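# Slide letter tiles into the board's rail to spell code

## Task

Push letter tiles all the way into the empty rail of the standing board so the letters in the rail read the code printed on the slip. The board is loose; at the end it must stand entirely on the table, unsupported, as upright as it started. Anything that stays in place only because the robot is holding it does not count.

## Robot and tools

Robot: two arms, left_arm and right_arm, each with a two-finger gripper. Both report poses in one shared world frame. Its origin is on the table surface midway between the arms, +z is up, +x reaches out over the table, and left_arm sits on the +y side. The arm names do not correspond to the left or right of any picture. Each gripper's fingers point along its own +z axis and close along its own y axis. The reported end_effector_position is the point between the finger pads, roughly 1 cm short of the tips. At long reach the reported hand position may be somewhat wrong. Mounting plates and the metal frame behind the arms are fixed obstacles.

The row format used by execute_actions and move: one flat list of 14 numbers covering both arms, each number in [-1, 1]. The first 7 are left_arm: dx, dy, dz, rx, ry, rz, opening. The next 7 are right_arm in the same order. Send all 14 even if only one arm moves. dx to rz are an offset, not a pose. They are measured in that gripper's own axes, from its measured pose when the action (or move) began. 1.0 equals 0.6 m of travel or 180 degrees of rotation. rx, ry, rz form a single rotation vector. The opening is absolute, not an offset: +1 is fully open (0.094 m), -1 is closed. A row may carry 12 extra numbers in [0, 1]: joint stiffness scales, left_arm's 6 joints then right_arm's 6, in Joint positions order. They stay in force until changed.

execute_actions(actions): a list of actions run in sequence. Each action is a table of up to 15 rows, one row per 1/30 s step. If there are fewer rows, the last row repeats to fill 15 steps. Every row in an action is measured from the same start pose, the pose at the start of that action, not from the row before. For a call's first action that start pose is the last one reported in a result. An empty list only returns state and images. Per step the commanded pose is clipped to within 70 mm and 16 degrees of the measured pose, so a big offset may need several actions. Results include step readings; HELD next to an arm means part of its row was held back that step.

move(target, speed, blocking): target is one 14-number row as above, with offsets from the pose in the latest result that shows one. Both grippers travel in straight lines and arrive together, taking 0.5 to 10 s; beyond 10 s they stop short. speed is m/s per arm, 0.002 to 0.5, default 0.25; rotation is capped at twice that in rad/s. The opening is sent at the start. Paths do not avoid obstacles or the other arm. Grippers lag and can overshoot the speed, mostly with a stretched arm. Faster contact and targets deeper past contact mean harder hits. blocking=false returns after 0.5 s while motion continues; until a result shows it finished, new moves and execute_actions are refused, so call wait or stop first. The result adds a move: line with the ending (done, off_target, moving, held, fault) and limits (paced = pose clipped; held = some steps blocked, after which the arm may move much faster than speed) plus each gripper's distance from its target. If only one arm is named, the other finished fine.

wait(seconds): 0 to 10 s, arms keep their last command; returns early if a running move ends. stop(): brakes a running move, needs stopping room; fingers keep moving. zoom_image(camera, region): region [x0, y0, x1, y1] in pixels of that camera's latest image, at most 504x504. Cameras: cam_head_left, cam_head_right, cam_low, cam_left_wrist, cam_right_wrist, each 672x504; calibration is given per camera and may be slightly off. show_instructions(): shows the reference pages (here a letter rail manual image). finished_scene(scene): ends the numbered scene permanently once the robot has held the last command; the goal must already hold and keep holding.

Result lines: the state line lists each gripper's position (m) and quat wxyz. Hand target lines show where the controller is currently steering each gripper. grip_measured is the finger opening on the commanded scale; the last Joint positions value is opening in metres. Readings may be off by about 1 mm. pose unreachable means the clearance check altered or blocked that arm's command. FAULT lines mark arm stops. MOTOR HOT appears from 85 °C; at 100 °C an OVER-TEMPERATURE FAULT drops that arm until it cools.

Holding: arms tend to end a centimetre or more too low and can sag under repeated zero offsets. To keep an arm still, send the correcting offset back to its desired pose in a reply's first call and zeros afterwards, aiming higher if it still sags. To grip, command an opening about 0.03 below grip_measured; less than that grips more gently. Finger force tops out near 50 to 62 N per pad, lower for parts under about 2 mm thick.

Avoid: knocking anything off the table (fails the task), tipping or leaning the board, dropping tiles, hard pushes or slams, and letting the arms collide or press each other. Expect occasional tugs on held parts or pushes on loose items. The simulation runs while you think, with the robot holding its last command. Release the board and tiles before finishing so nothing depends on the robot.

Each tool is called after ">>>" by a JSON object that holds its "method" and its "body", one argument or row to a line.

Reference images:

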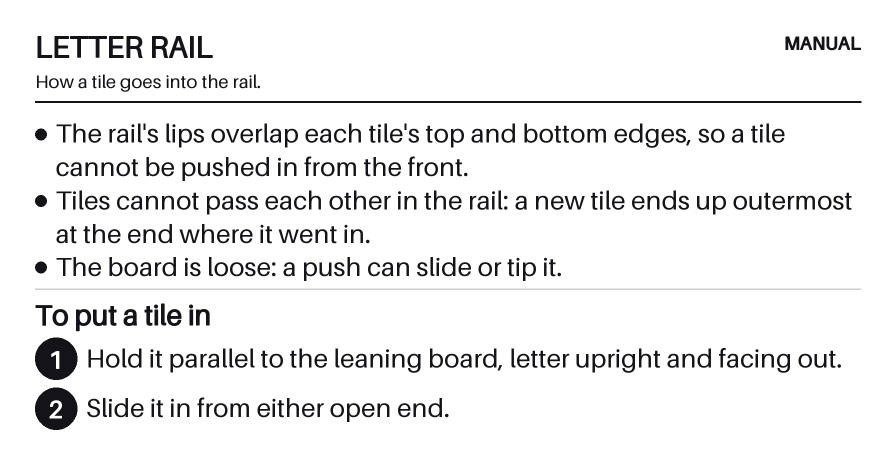

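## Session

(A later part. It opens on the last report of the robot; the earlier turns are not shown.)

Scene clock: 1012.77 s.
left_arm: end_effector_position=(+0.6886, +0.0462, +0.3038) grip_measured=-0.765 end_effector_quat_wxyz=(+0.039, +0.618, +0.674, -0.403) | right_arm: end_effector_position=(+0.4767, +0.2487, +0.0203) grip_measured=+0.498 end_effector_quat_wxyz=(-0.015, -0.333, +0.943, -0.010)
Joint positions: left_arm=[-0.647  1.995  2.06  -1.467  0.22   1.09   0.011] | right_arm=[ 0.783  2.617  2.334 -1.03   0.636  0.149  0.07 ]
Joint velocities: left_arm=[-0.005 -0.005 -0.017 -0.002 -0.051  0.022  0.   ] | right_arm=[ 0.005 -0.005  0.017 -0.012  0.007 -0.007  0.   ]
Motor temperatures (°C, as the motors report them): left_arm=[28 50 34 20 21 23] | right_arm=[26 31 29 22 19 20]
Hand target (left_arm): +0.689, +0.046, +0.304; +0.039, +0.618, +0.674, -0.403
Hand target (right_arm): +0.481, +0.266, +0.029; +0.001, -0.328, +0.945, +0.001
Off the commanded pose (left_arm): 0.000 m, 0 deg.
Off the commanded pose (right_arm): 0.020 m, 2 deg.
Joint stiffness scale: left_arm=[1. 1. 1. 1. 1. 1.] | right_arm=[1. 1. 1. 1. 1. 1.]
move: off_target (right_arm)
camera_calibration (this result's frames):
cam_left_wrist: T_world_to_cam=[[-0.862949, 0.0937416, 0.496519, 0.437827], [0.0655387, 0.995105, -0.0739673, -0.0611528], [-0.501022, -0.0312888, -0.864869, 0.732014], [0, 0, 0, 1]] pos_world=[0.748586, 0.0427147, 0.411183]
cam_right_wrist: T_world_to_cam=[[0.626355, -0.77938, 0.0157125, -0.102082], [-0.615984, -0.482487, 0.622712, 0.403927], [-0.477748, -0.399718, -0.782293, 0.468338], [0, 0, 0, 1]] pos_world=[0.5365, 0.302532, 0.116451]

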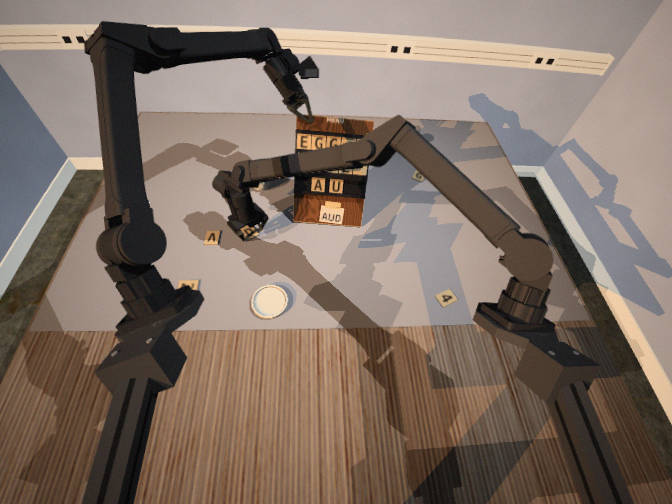

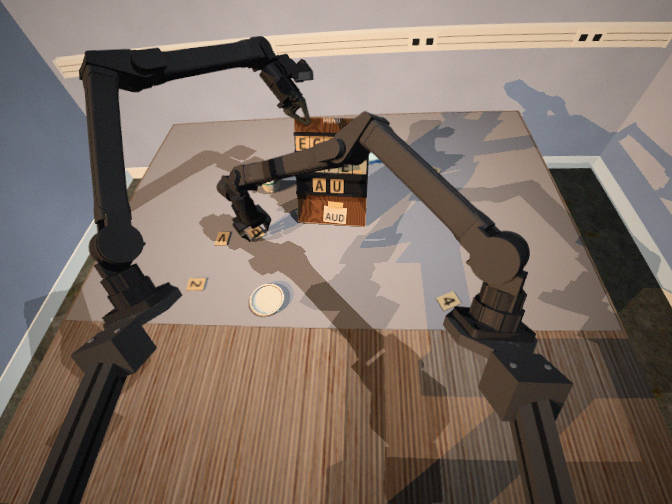

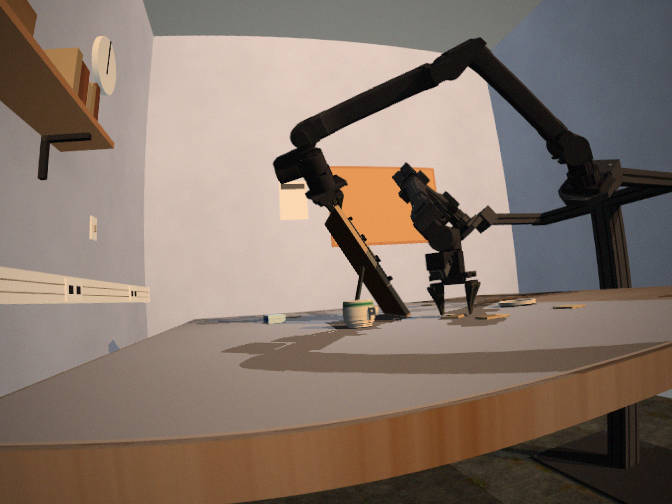

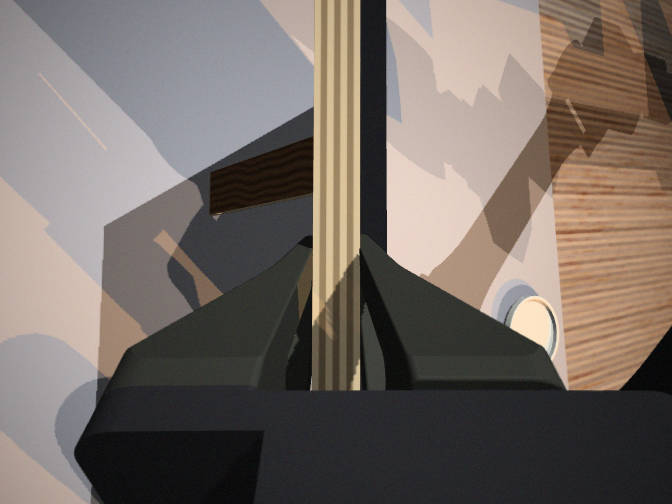

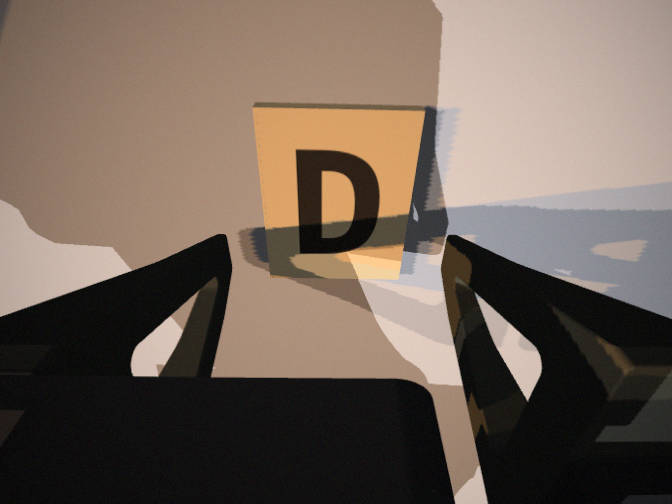

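>>> {"method": "move", "body": {
  "target": [0,0,0,0,0,0,-0.79, -0.032,0,0.0,-0.003,-0.015,0.004,0.5],
  "speed": 0.02
}}

Scene clock: 1018.63 s.
left_arm: end_effector_position=(+0.6886, +0.0462, +0.3038) grip_measured=-0.765 end_effector_quat_wxyz=(+0.039, +0.618, +0.674, -0.403) | right_arm: end_effector_position=(+0.4822, +0.2538, +0.0211) grip_measured=+0.498 end_effector_quat_wxyz=(-0.004, -0.331, +0.944, -0.003)
Joint positions: left_arm=[-0.647  1.995  2.06  -1.467  0.22   1.09   0.011] | right_arm=[ 0.783  2.617  2.338 -1.002  0.634  0.136  0.07 ]
Joint velocities: left_arm=[ 0.005 -0.015 -0.002 -0.007  0.007  0.037 -0.   ] | right_arm=[ 0.005  0.005 -0.002 -0.002 -0.051 -0.066  0.   ]
Motor temperatures (°C, as the motors report them): left_arm=[28 50 34 20 21 23] | right_arm=[27 31 29 22 19 20]
Hand target (left_arm): +0.689, +0.046, +0.304; +0.039, +0.618, +0.674, -0.403
Hand target (right_arm): +0.491, +0.260, +0.020; +0.006, -0.327, +0.945, +0.003
Off the commanded pose (left_arm): 0.000 m, 0 deg.
Off the commanded pose (right_arm): 0.012 m, 1 deg.
Joint stiffness scale: left_arm=[1. 1. 1. 1. 1. 1.] | right_arm=[1. 1. 1. 1. 1. 1.]
move: off_target (right_arm)
camera_calibration (this result's frames):
cam_left_wrist: T_world_to_cam=[[-0.862949, 0.0937416, 0.496519, 0.437827], [0.0655387, 0.995105, -0.0739673, -0.0611528], [-0.501022, -0.0312888, -0.864869, 0.732014], [0, 0, 0, 1]] pos_world=[0.748586, 0.0427147, 0.411183]
cam_right_wrist: T_world_to_cam=[[0.621622, -0.783245, 0.0106268, -0.0981183], [-0.628838, -0.490896, 0.602979, 0.418024], [-0.467063, -0.381507, -0.797687, 0.464215], [0, 0, 0, 1]] pos_world=[0.54068, 0.305457, 0.119281]

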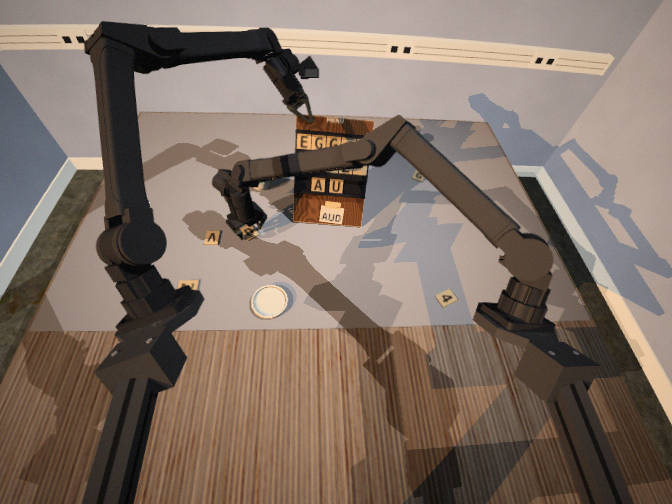

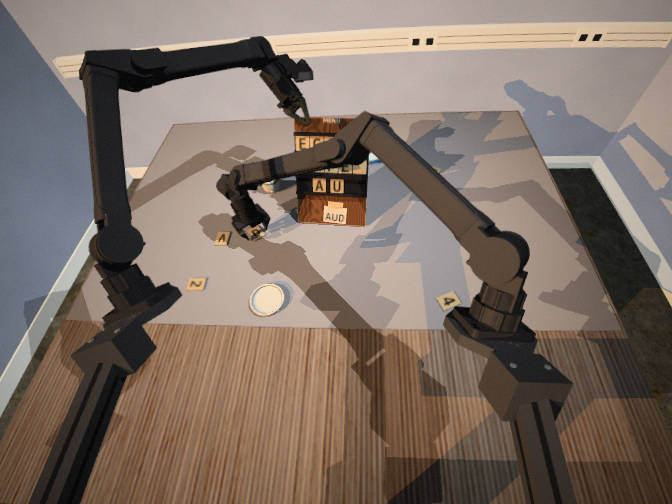

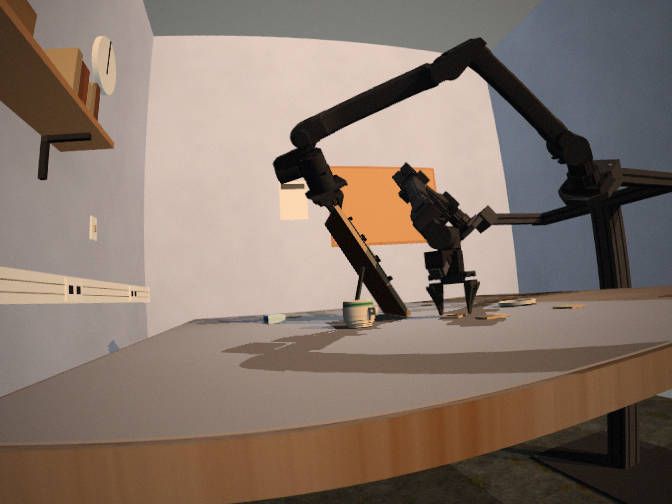

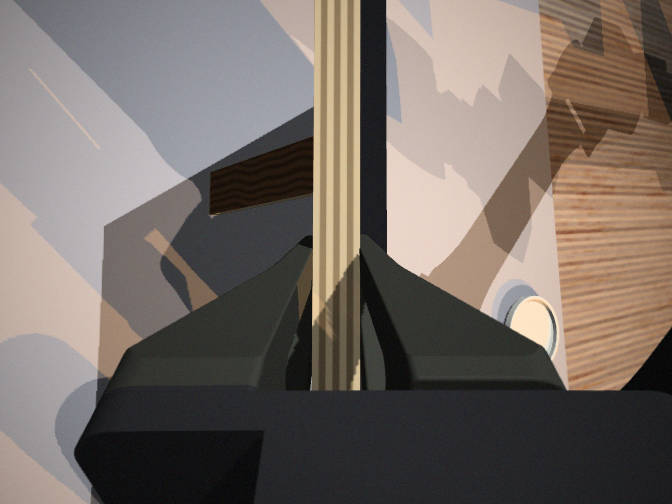

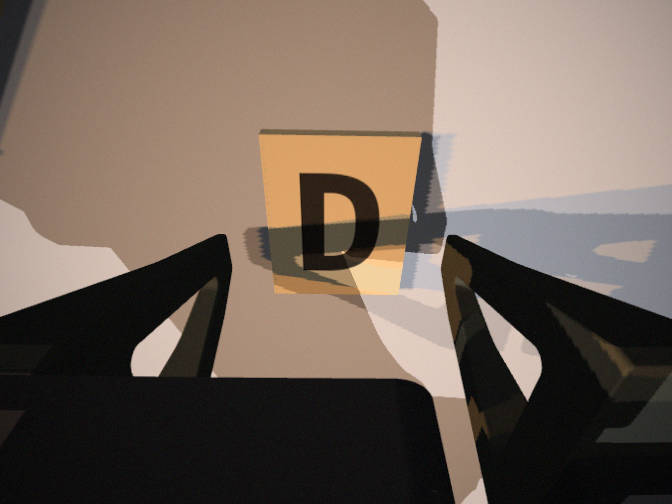

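>>> {"method": "move", "body": {
  "target": [0,0,0,0,0,0,-0.79, -0.032,0,0.014,-0.001,-0.008,0.004,0.5],
  "speed": 0.02
}}

Scene clock: 1024.03 s.
left_arm: end_effector_position=(+0.6886, +0.0462, +0.3038) grip_measured=-0.765 end_effector_quat_wxyz=(+0.039, +0.618, +0.674, -0.403) | right_arm: end_effector_position=(+0.4890, +0.2643, +0.0181) grip_measured=+0.498 end_effector_quat_wxyz=(+0.006, -0.325, +0.946, +0.002)
Joint positions: left_arm=[-0.647  1.995  2.06  -1.467  0.22   1.09   0.011] | right_arm=[ 0.783  2.651  2.401 -1.003  0.634  0.132  0.07 ]
Joint velocities: left_arm=[ 0.005  0.005 -0.002  0.002  0.066 -0.037 -0.   ] | right_arm=[-0.005  0.005 -0.017 -0.027 -0.022  0.022 -0.001]
Motor temperatures (°C, as the motors report them): left_arm=[28 50 34 20 21 23] | right_arm=[27 31 30 22 19 20]
Hand target (left_arm): +0.689, +0.046, +0.304; +0.039, +0.618, +0.674, -0.403
Hand target (right_arm): +0.497, +0.265, +0.013; +0.008, -0.325, +0.946, +0.003
Off the commanded pose (left_arm): 0.000 m, 0 deg.
Off the commanded pose (right_arm): 0.010 m, 0 deg.
Joint stiffness scale: left_arm=[1. 1. 1. 1. 1. 1.] | right_arm=[1. 1. 1. 1. 1. 1.]
move: done
camera_calibration (this result's frames):
cam_left_wrist: T_world_to_cam=[[-0.862949, 0.0937416, 0.496519, 0.437827], [0.0655387, 0.995105, -0.0739673, -0.0611528], [-0.501022, -0.0312888, -0.864869, 0.732014], [0, 0, 0, 1]] pos_world=[0.748586, 0.0427147, 0.411183]
cam_right_wrist: T_world_to_cam=[[0.612141, -0.79072, 0.00677716, -0.0874658], [-0.643625, -0.49325, 0.585194, 0.437474], [-0.459381, -0.362583, -0.810865, 0.460505], [0, 0, 0, 1]] pos_world=[0.546657, 0.313594, 0.117993]

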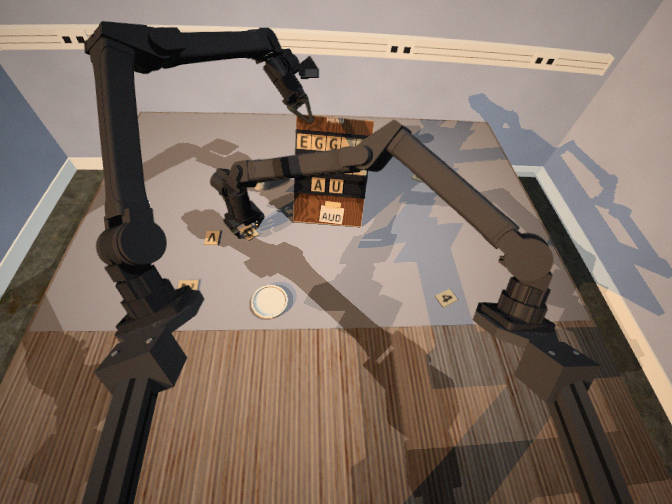

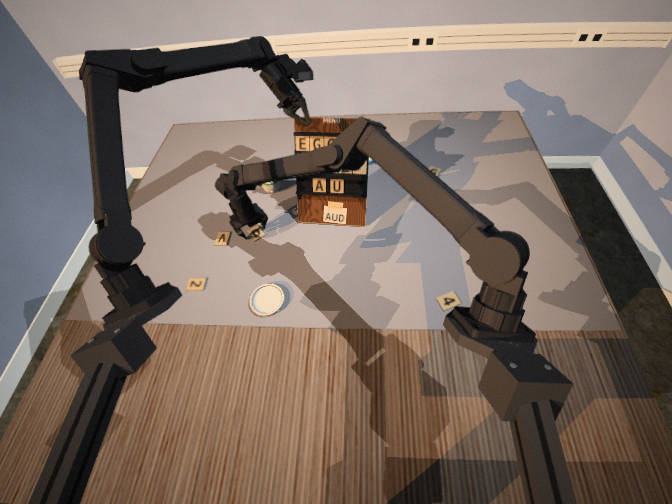

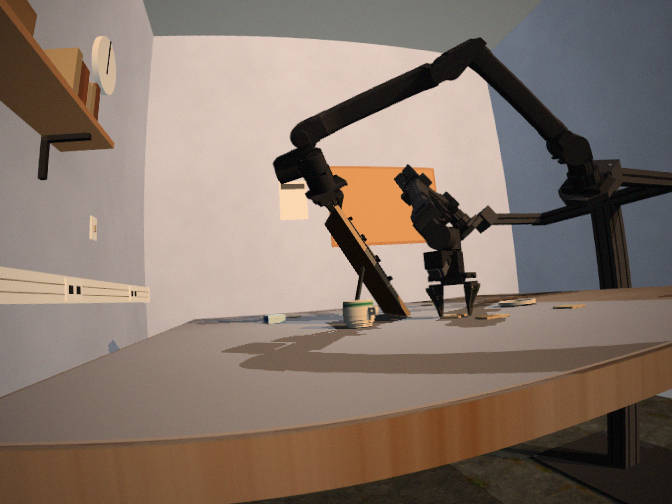

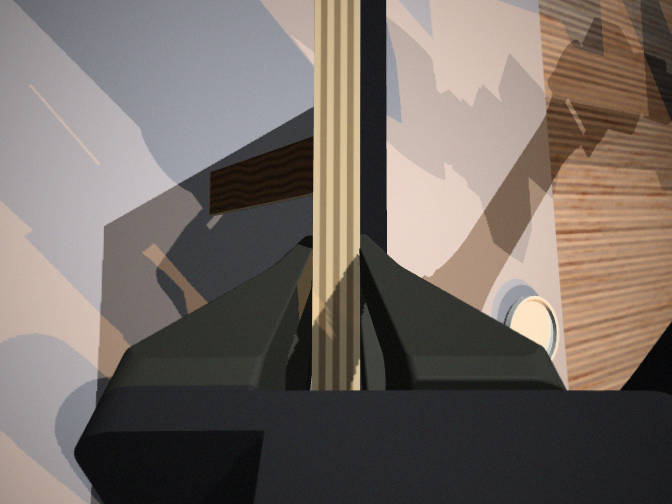

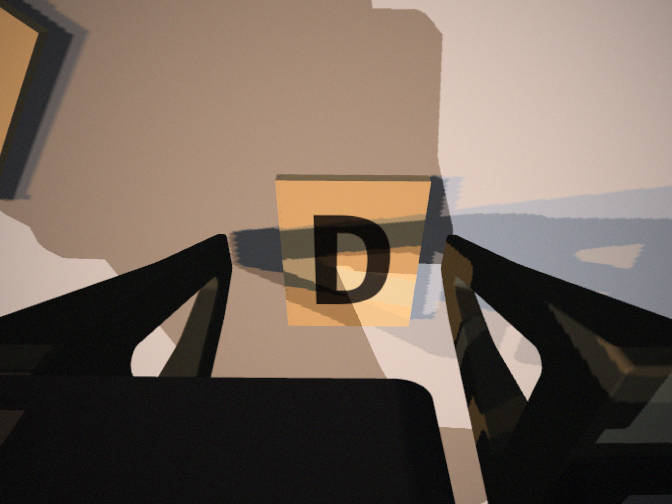

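>>> {"method": "move", "body": {
  "target": [0,0,0,0,0,0,-0.79, 0.010,-0.004,0.012,0,0.007,0,0.5],
  "speed": 0.015
}}

Scene clock: 1029.43 s.
left_arm: end_effector_position=(+0.6886, +0.0462, +0.3038) grip_measured=-0.765 end_effector_quat_wxyz=(+0.039, +0.618, +0.674, -0.403) | right_arm: end_effector_position=(+0.4878, +0.2636, +0.0183) grip_measured=+0.498 end_effector_quat_wxyz=(+0.003, -0.327, +0.945, +0.002)
Joint positions: left_arm=[-0.647  1.995  2.06  -1.467  0.22   1.09   0.011] | right_arm=[ 0.783  2.651  2.402 -1.011  0.631  0.132  0.07 ]
Joint velocities: left_arm=[ 0.015 -0.005  0.007  0.012 -0.037  0.037  0.   ] | right_arm=[-0.015 -0.005  0.007  0.002  0.066  0.022 -0.   ]
Motor temperatures (°C, as the motors report them): left_arm=[28 50 34 20 21 23] | right_arm=[27 31 30 22 19 20]
Hand target (left_arm): +0.689, +0.046, +0.304; +0.039, +0.618, +0.674, -0.403
Hand target (right_arm): +0.486, +0.259, +0.011; -0.004, -0.325, +0.946, -0.001
Off the commanded pose (left_arm): 0.000 m, 0 deg.
Off the commanded pose (right_arm): 0.009 m, 1 deg.
Joint stiffness scale: left_arm=[1. 1. 1. 1. 1. 1.] | right_arm=[1. 1. 1. 1. 1. 1.]
move: done
camera_calibration (this result's frames):
cam_left_wrist: T_world_to_cam=[[-0.862949, 0.0937416, 0.496519, 0.437827], [0.0655387, 0.995105, -0.0739673, -0.0611528], [-0.501022, -0.0312888, -0.864869, 0.732014], [0, 0, 0, 1]] pos_world=[0.748586, 0.0427147, 0.411183]
cam_right_wrist: T_world_to_cam=[[0.615583, -0.788059, 0.00458347, -0.0896226], [-0.637826, -0.494797, 0.590215, 0.433695], [-0.462857, -0.36625, -0.807233, 0.462417], [0, 0, 0, 1]] pos_world=[0.545825, 0.313323, 0.117716]

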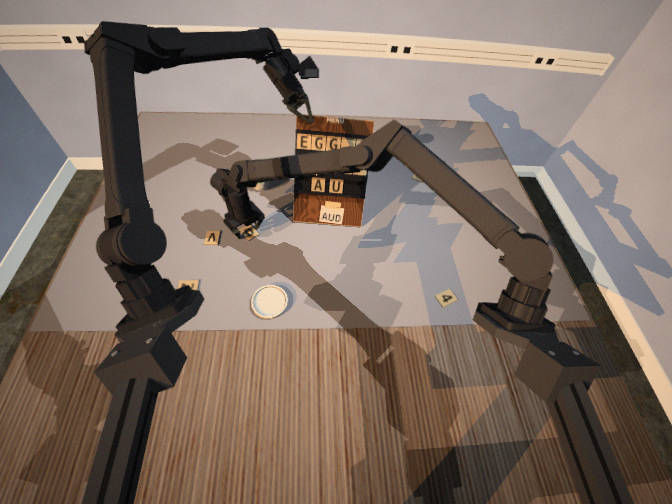

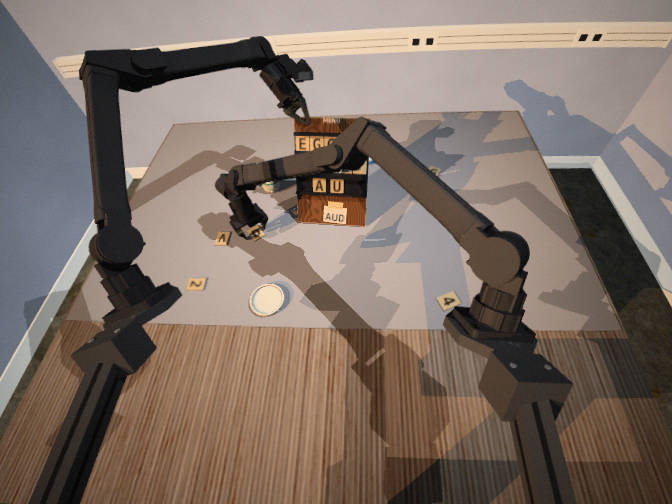

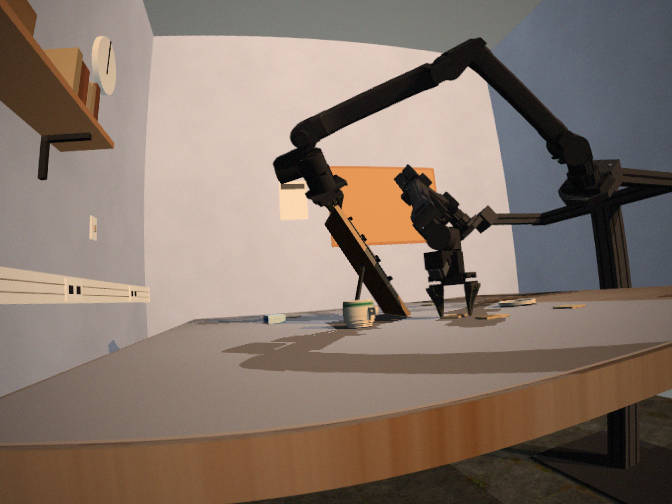

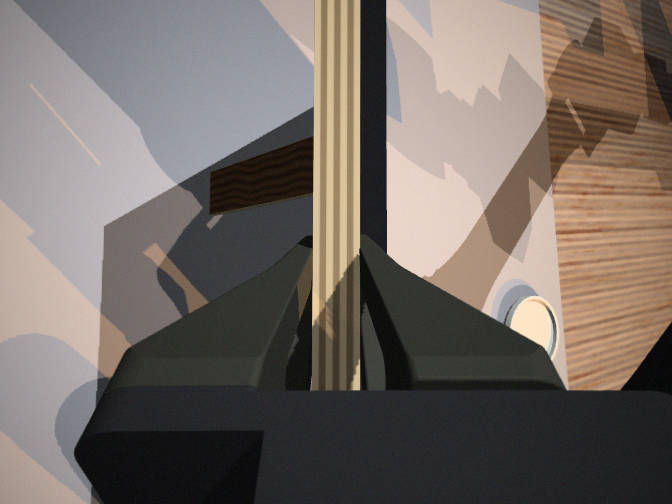

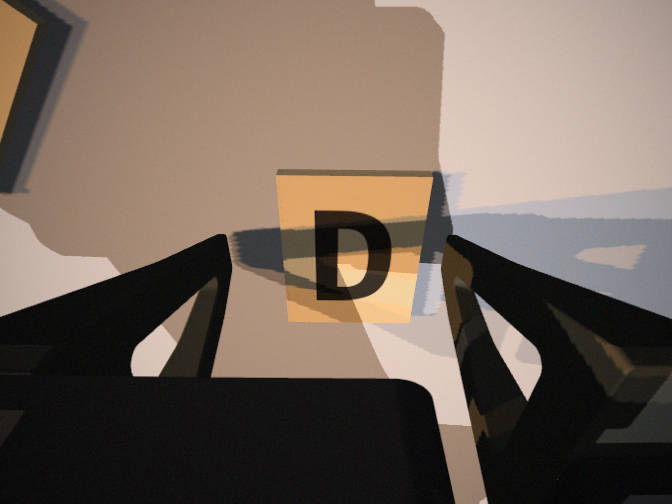

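>>> {"method": "move", "body": {
  "target": [0,0,0,0,0,0,-0.79, 0,0,0.008,0,0,0,-0.07],
  "speed": 0.015
}}

>>> {"method": "move", "body": {
  "target": [0,0,0,0,0,0,-0.79, 0,0,0.004,0,0,0,-0.115],
  "speed": 0.015
}}

>>> {"method": "move", "body": {
  "target": [0,0,0,0,0,0,-0.79, 0.08,0,-0.2,0,0,0,-0.115],
  "speed": 0.08
}}

Scene clock: 1035.27 s.
left_arm: end_effector_position=(+0.6886, +0.0462, +0.3038) grip_measured=-0.765 end_effector_quat_wxyz=(+0.039, +0.618, +0.674, -0.403) | right_arm: end_effector_position=(+0.4878, +0.2636, +0.0183) grip_measured=-0.063 end_effector_quat_wxyz=(+0.003, -0.327, +0.945, +0.002)
Joint positions: left_arm=[-0.647  1.995  2.06  -1.467  0.22   1.09   0.011] | right_arm=[ 0.783  2.651  2.402 -1.011  0.631  0.132  0.044]
Joint velocities: left_arm=[-0.005 -0.005 -0.012  0.007 -0.007  0.081 -0.001] | right_arm=[ 0.005 -0.005 -0.002  0.012  0.007  0.007 -0.001]
Motor temperatures (°C, as the motors report them): left_arm=[28 50 34 20 21 23] | right_arm=[27 31 30 22 19 20]
Hand target (left_arm): +0.689, +0.046, +0.304; +0.039, +0.618, +0.674, -0.403
Hand target (right_arm): +0.488, +0.264, +0.014; +0.003, -0.327, +0.945, +0.002
Off the commanded pose (left_arm): 0.000 m, 0 deg.
Off the commanded pose (right_arm): 0.005 m, 0 deg.
Joint stiffness scale: left_arm=[1. 1. 1. 1. 1. 1.] | right_arm=[1. 1. 1. 1. 1. 1.]
move: done
camera_calibration (this result's frames):
cam_left_wrist: T_world_to_cam=[[-0.862949, 0.0937416, 0.496519, 0.437827], [0.0655387, 0.995105, -0.0739673, -0.0611528], [-0.501022, -0.0312888, -0.864869, 0.732014], [0, 0, 0, 1]] pos_world=[0.748586, 0.0427147, 0.411183]
cam_right_wrist: T_world_to_cam=[[0.615583, -0.788059, 0.00458347, -0.0896226], [-0.637826, -0.494797, 0.590215, 0.433695], [-0.462857, -0.36625, -0.807233, 0.462417], [0, 0, 0, 1]] pos_world=[0.545825, 0.313323, 0.117716]

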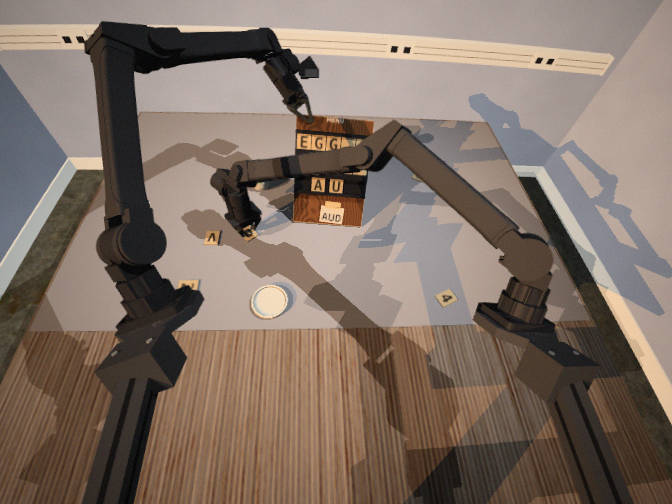

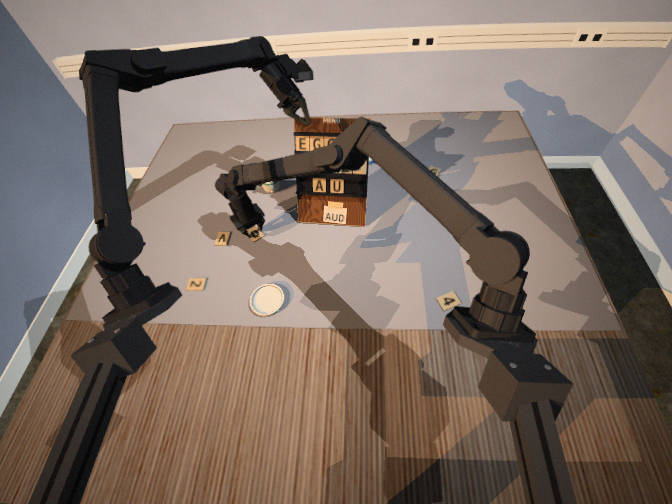

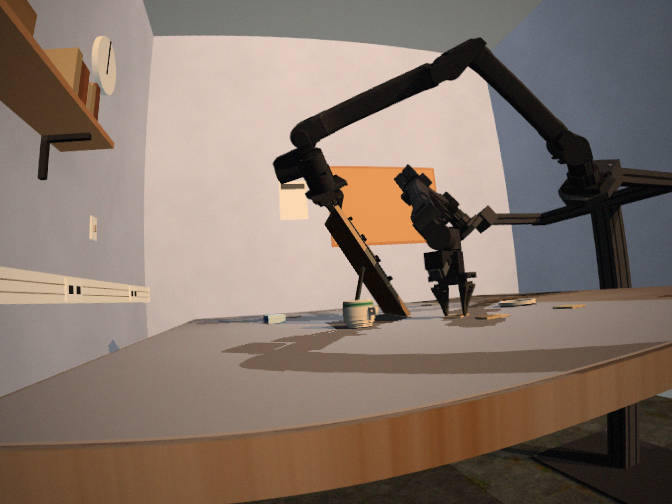

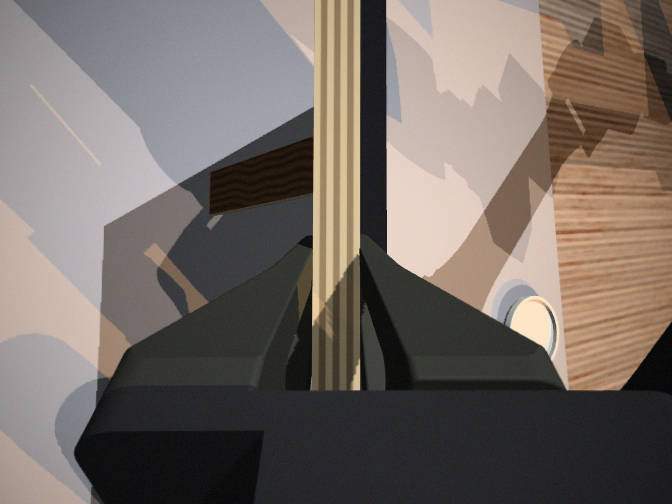

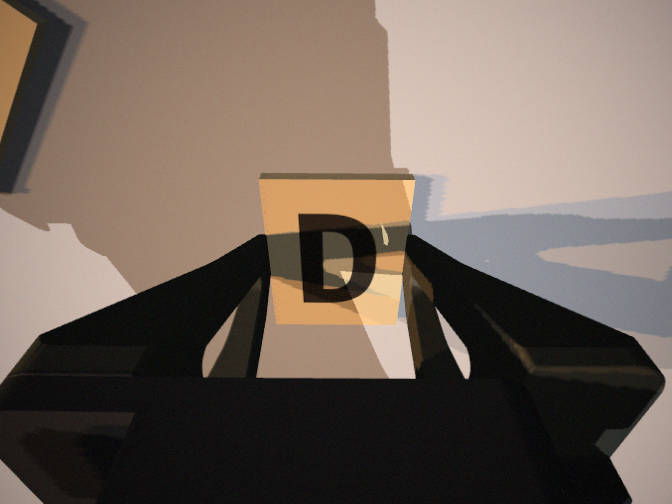

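Scene clock: 1035.97 s.
left_arm: end_effector_position=(+0.6886, +0.0462, +0.3038) grip_measured=-0.765 end_effector_quat_wxyz=(+0.039, +0.618, +0.674, -0.403) | right_arm: end_effector_position=(+0.4878, +0.2636, +0.0183) grip_measured=-0.098 end_effector_quat_wxyz=(+0.003, -0.327, +0.945, +0.002)
Joint positions: left_arm=[-0.647  1.995  2.06  -1.467  0.22   1.09   0.011] | right_arm=[ 0.783  2.651  2.402 -1.011  0.631  0.132  0.042]
Joint velocities: left_arm=[ 0.005 -0.005  0.007 -0.012  0.007 -0.022 -0.001] | right_arm=[ 0.005 -0.015  0.007 -0.017 -0.037 -0.022  0.002]
Motor temperatures (°C, as the motors report them): left_arm=[28 50 34 20 21 23] | right_arm=[27 31 30 22 19 20]
Hand target (left_arm): +0.689, +0.046, +0.304; +0.039, +0.618, +0.674, -0.403
Hand target (right_arm): +0.488, +0.264, +0.016; +0.003, -0.327, +0.945, +0.002
Off the commanded pose (left_arm): 0.000 m, 0 deg.
Off the commanded pose (right_arm): 0.002 m, 0 deg.
Joint stiffness scale: left_arm=[1. 1. 1. 1. 1. 1.] | right_arm=[1. 1. 1. 1. 1. 1.]
move: done
camera_calibration (this result's frames):
cam_left_wrist: T_world_to_cam=[[-0.862949, 0.0937416, 0.496519, 0.437827], [0.0655387, 0.995105, -0.0739673, -0.0611528], [-0.501022, -0.0312888, -0.864869, 0.732014], [0, 0, 0, 1]] pos_world=[0.748586, 0.0427147, 0.411183]
cam_right_wrist: T_world_to_cam=[[0.615583, -0.788059, 0.00458347, -0.0896226], [-0.637826, -0.494797, 0.590215, 0.433695], [-0.462857, -0.36625, -0.807233, 0.462417], [0, 0, 0, 1]] pos_world=[0.545825, 0.313323, 0.117716]

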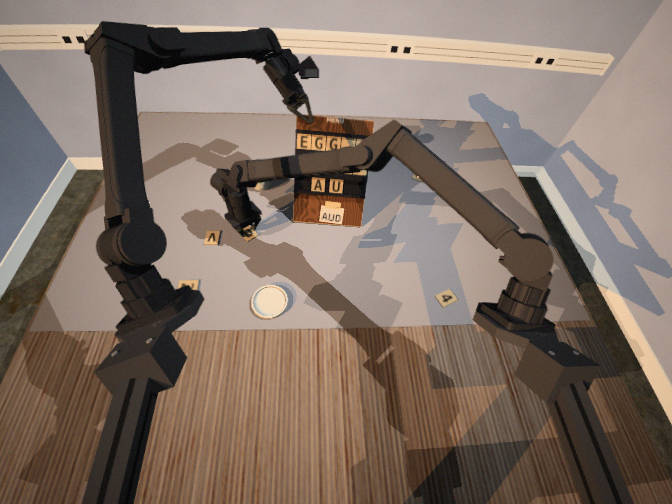

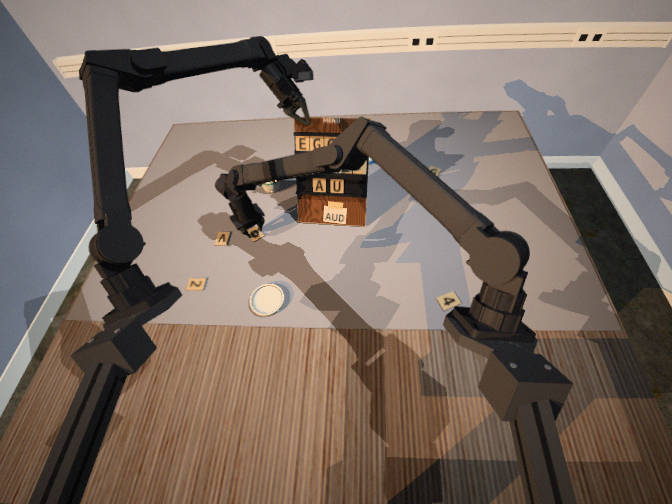

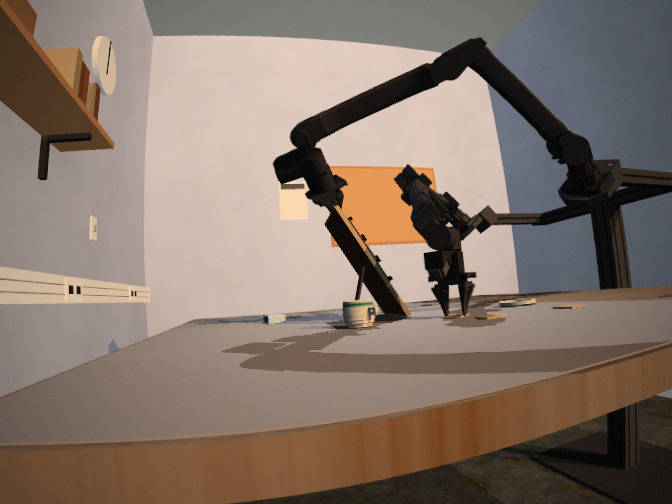

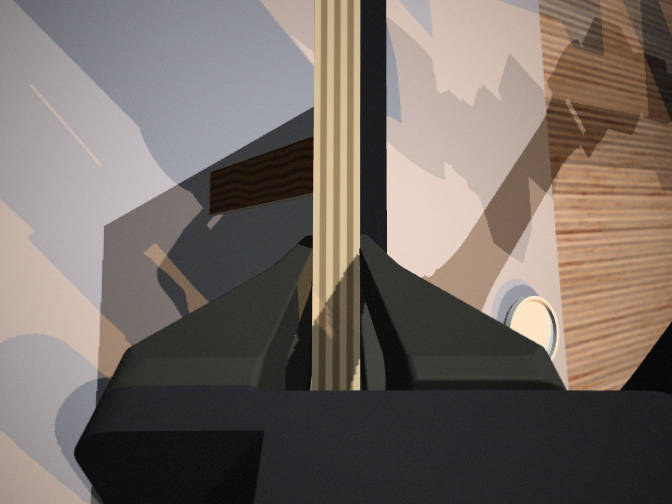

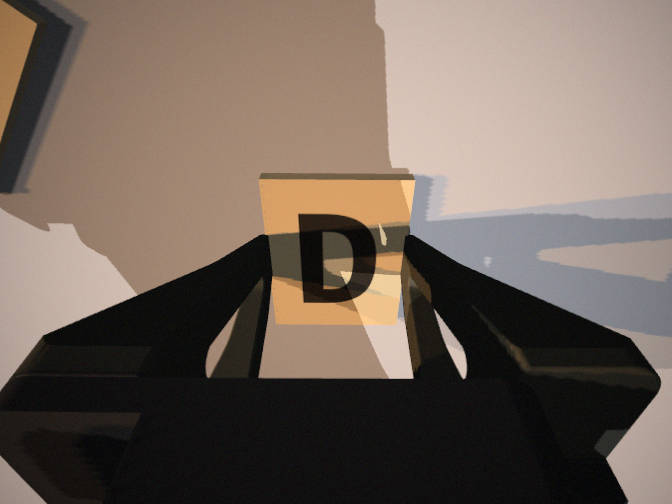

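Scene clock: 1038.03 s.
left_arm: end_effector_position=(+0.6886, +0.0462, +0.3038) grip_measured=-0.765 end_effector_quat_wxyz=(+0.039, +0.618, +0.674, -0.403) | right_arm: end_effector_position=(+0.4501, +0.2330, +0.1260) grip_measured=-0.098 end_effector_quat_wxyz=(-0.000, -0.330, +0.944, +0.000)
Joint positions: left_arm=[-0.647  1.995  2.06  -1.467  0.22   1.09   0.011] | right_arm=[ 0.88   2.356  2.014 -0.997  0.657  0.246  0.042]
Joint velocities: left_arm=[-0.005 -0.005  0.007  0.002 -0.022 -0.037 -0.   ] | right_arm=[ 0.005  0.005 -0.007 -0.007 -0.037 -0.022  0.   ]
Motor temperatures (°C, as the motors report them): left_arm=[28 50 34 20 21 23] | right_arm=[27 31 29 22 19 20]
Hand target (left_arm): +0.689, +0.046, +0.304; +0.039, +0.618, +0.674, -0.403
Hand target (right_arm): +0.450, +0.234, +0.138; +0.003, -0.327, +0.945, +0.003
Off the commanded pose (left_arm): 0.000 m, 0 deg.
Off the commanded pose (right_arm): 0.012 m, 1 deg.
Joint stiffness scale: left_arm=[1. 1. 1. 1. 1. 1.] | right_arm=[1. 1. 1. 1. 1. 1.]
move: off_target (right_arm)
camera_calibration (this result's frames):
cam_left_wrist: T_world_to_cam=[[-0.862949, 0.0937416, 0.496519, 0.437827], [0.0655387, 0.995105, -0.0739673, -0.0611528], [-0.501022, -0.0312888, -0.864869, 0.732014], [0, 0, 0, 1]] pos_world=[0.748586, 0.0427147, 0.411183]
cam_right_wrist: T_world_to_cam=[[0.621129, -0.783681, 0.00658679, -0.0947565], [-0.631709, -0.495669, 0.596033, 0.327669], [-0.463835, -0.374374, -0.802933, 0.52248], [0, 0, 0, 1]] pos_world=[0.508192, 0.283759, 0.224839]

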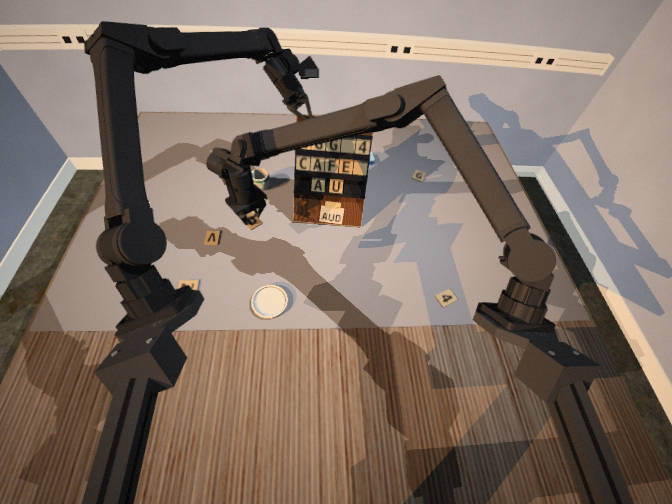

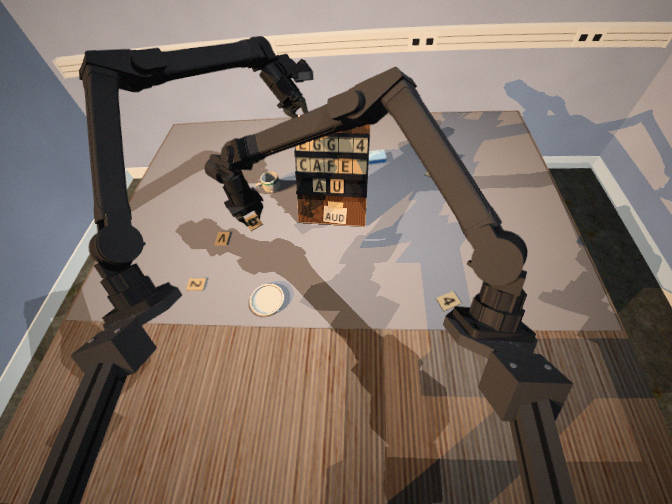

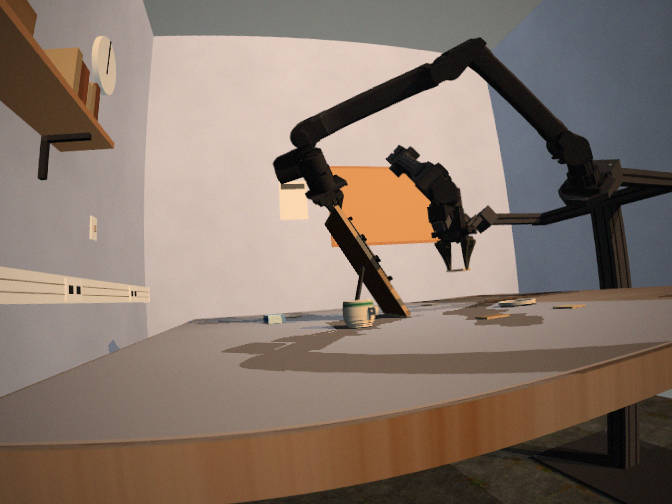

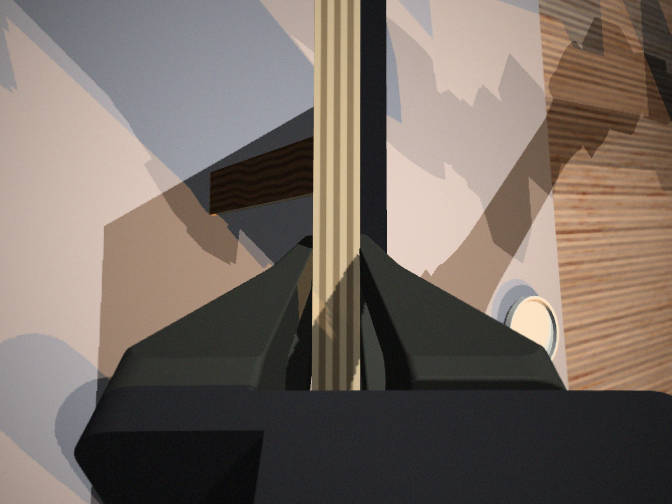

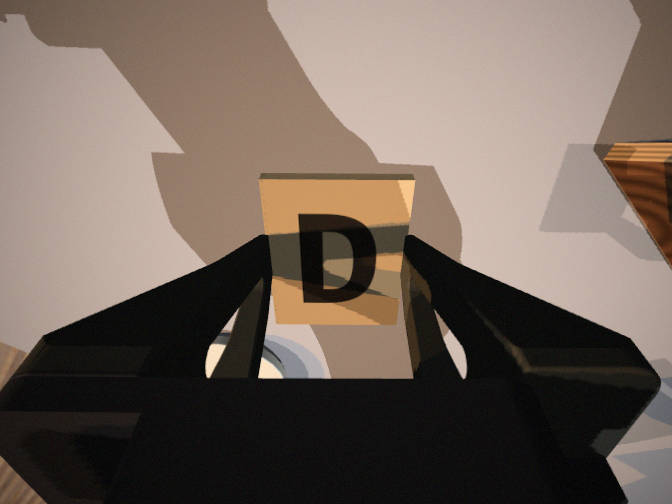

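>>> {"method": "move", "body": {
  "target": [0,0,0,0,0,0,-0.79, 0.358,-0.6905,-0.037,0.1193,-0.3206,0.2364,-0.115],
  "speed": 0.18
}}

Scene clock: 1065.90 s.
left_arm: end_effector_position=(+0.6886, +0.0462, +0.3038) grip_measured=-0.765 end_effector_quat_wxyz=(+0.039, +0.618, +0.674, -0.403) | right_arm: end_effector_position=(+0.5466, -0.2238, +0.1486) grip_measured=-0.098 end_effector_quat_wxyz=(+0.501, +0.060, +0.863, -0.013)
Joint positions: left_arm=[-0.647  1.995  2.06  -1.467  0.22   1.09   0.011] | right_arm=[ 0.282  1.781  0.609  1.356  0.513 -0.169  0.042]
Joint velocities: left_arm=[-0.005 -0.015  0.017 -0.002 -0.051 -0.051  0.001] | right_arm=[-0.015 -0.015 -0.002 -0.002 -0.007 -0.007 -0.   ]
Motor temperatures (°C, as the motors report them): left_arm=[28 50 34 20 21 23] | right_arm=[27 31 28 22 19 20]
Hand target (left_arm): +0.689, +0.046, +0.304; +0.039, +0.618, +0.674, -0.403
Hand target (right_arm): +0.542, -0.225, +0.145; +0.500, +0.064, +0.864, -0.011
Off the commanded pose (left_arm): 0.000 m, 0 deg.
Off the commanded pose (right_arm): 0.006 m, 1 deg.
Joint stiffness scale: left_arm=[1. 1. 1. 1. 1. 1.] | right_arm=[1. 1. 1. 1. 1. 1.]
move: done
camera_calibration (this result's frames):
cam_left_wrist: T_world_to_cam=[[-0.862949, 0.0937416, 0.496519, 0.437827], [0.0655387, 0.995105, -0.0739673, -0.0611528], [-0.501022, -0.0312888, -0.864869, 0.732014], [0, 0, 0, 1]] pos_world=[0.748586, 0.0427147, 0.411183]
cam_right_wrist: T_world_to_cam=[[-0.125023, -0.991482, -0.0364985, -0.145095], [-0.908111, 0.129173, -0.398307, 0.587379], [0.399629, -0.0166529, -0.916526, 0.0393841], [0, 0, 0, 1]] pos_world=[0.499526, -0.219076, 0.264758]

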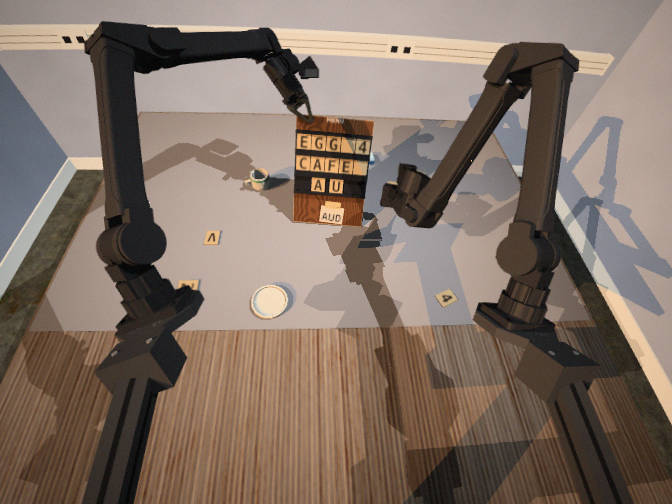

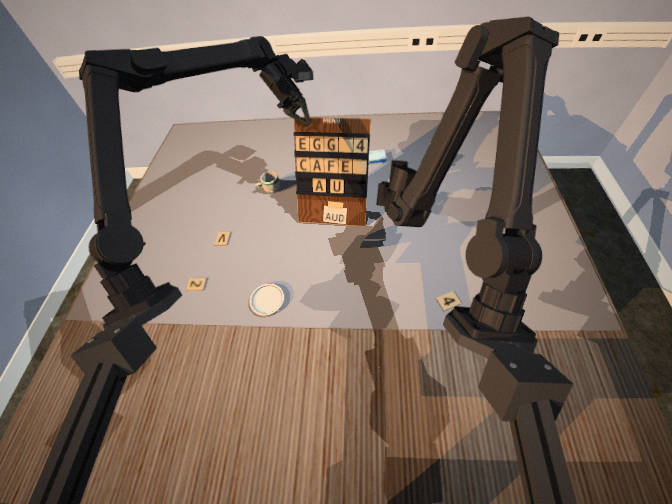

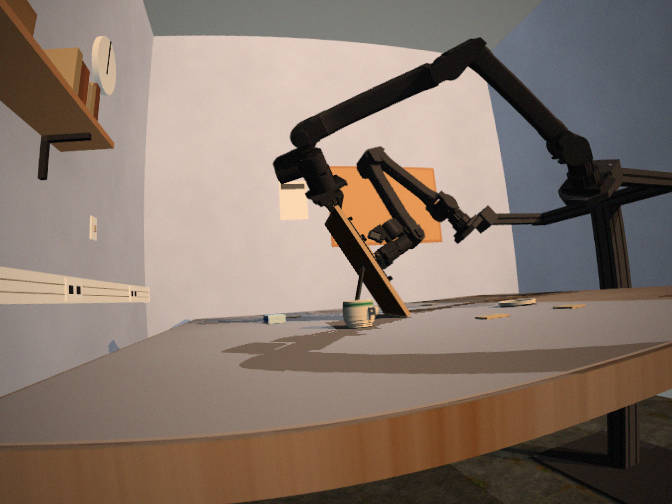

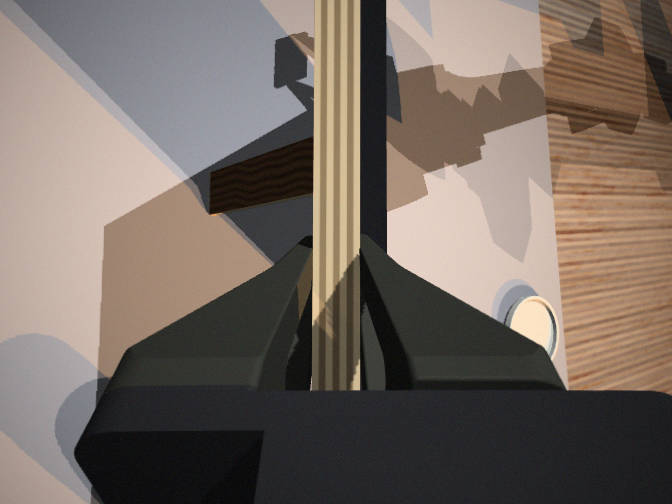

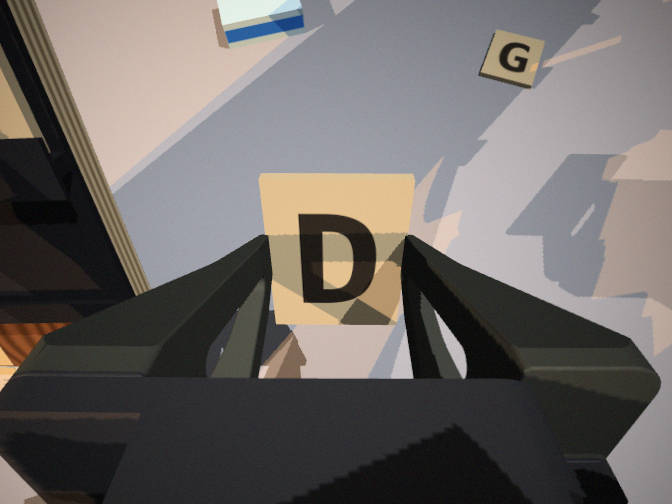

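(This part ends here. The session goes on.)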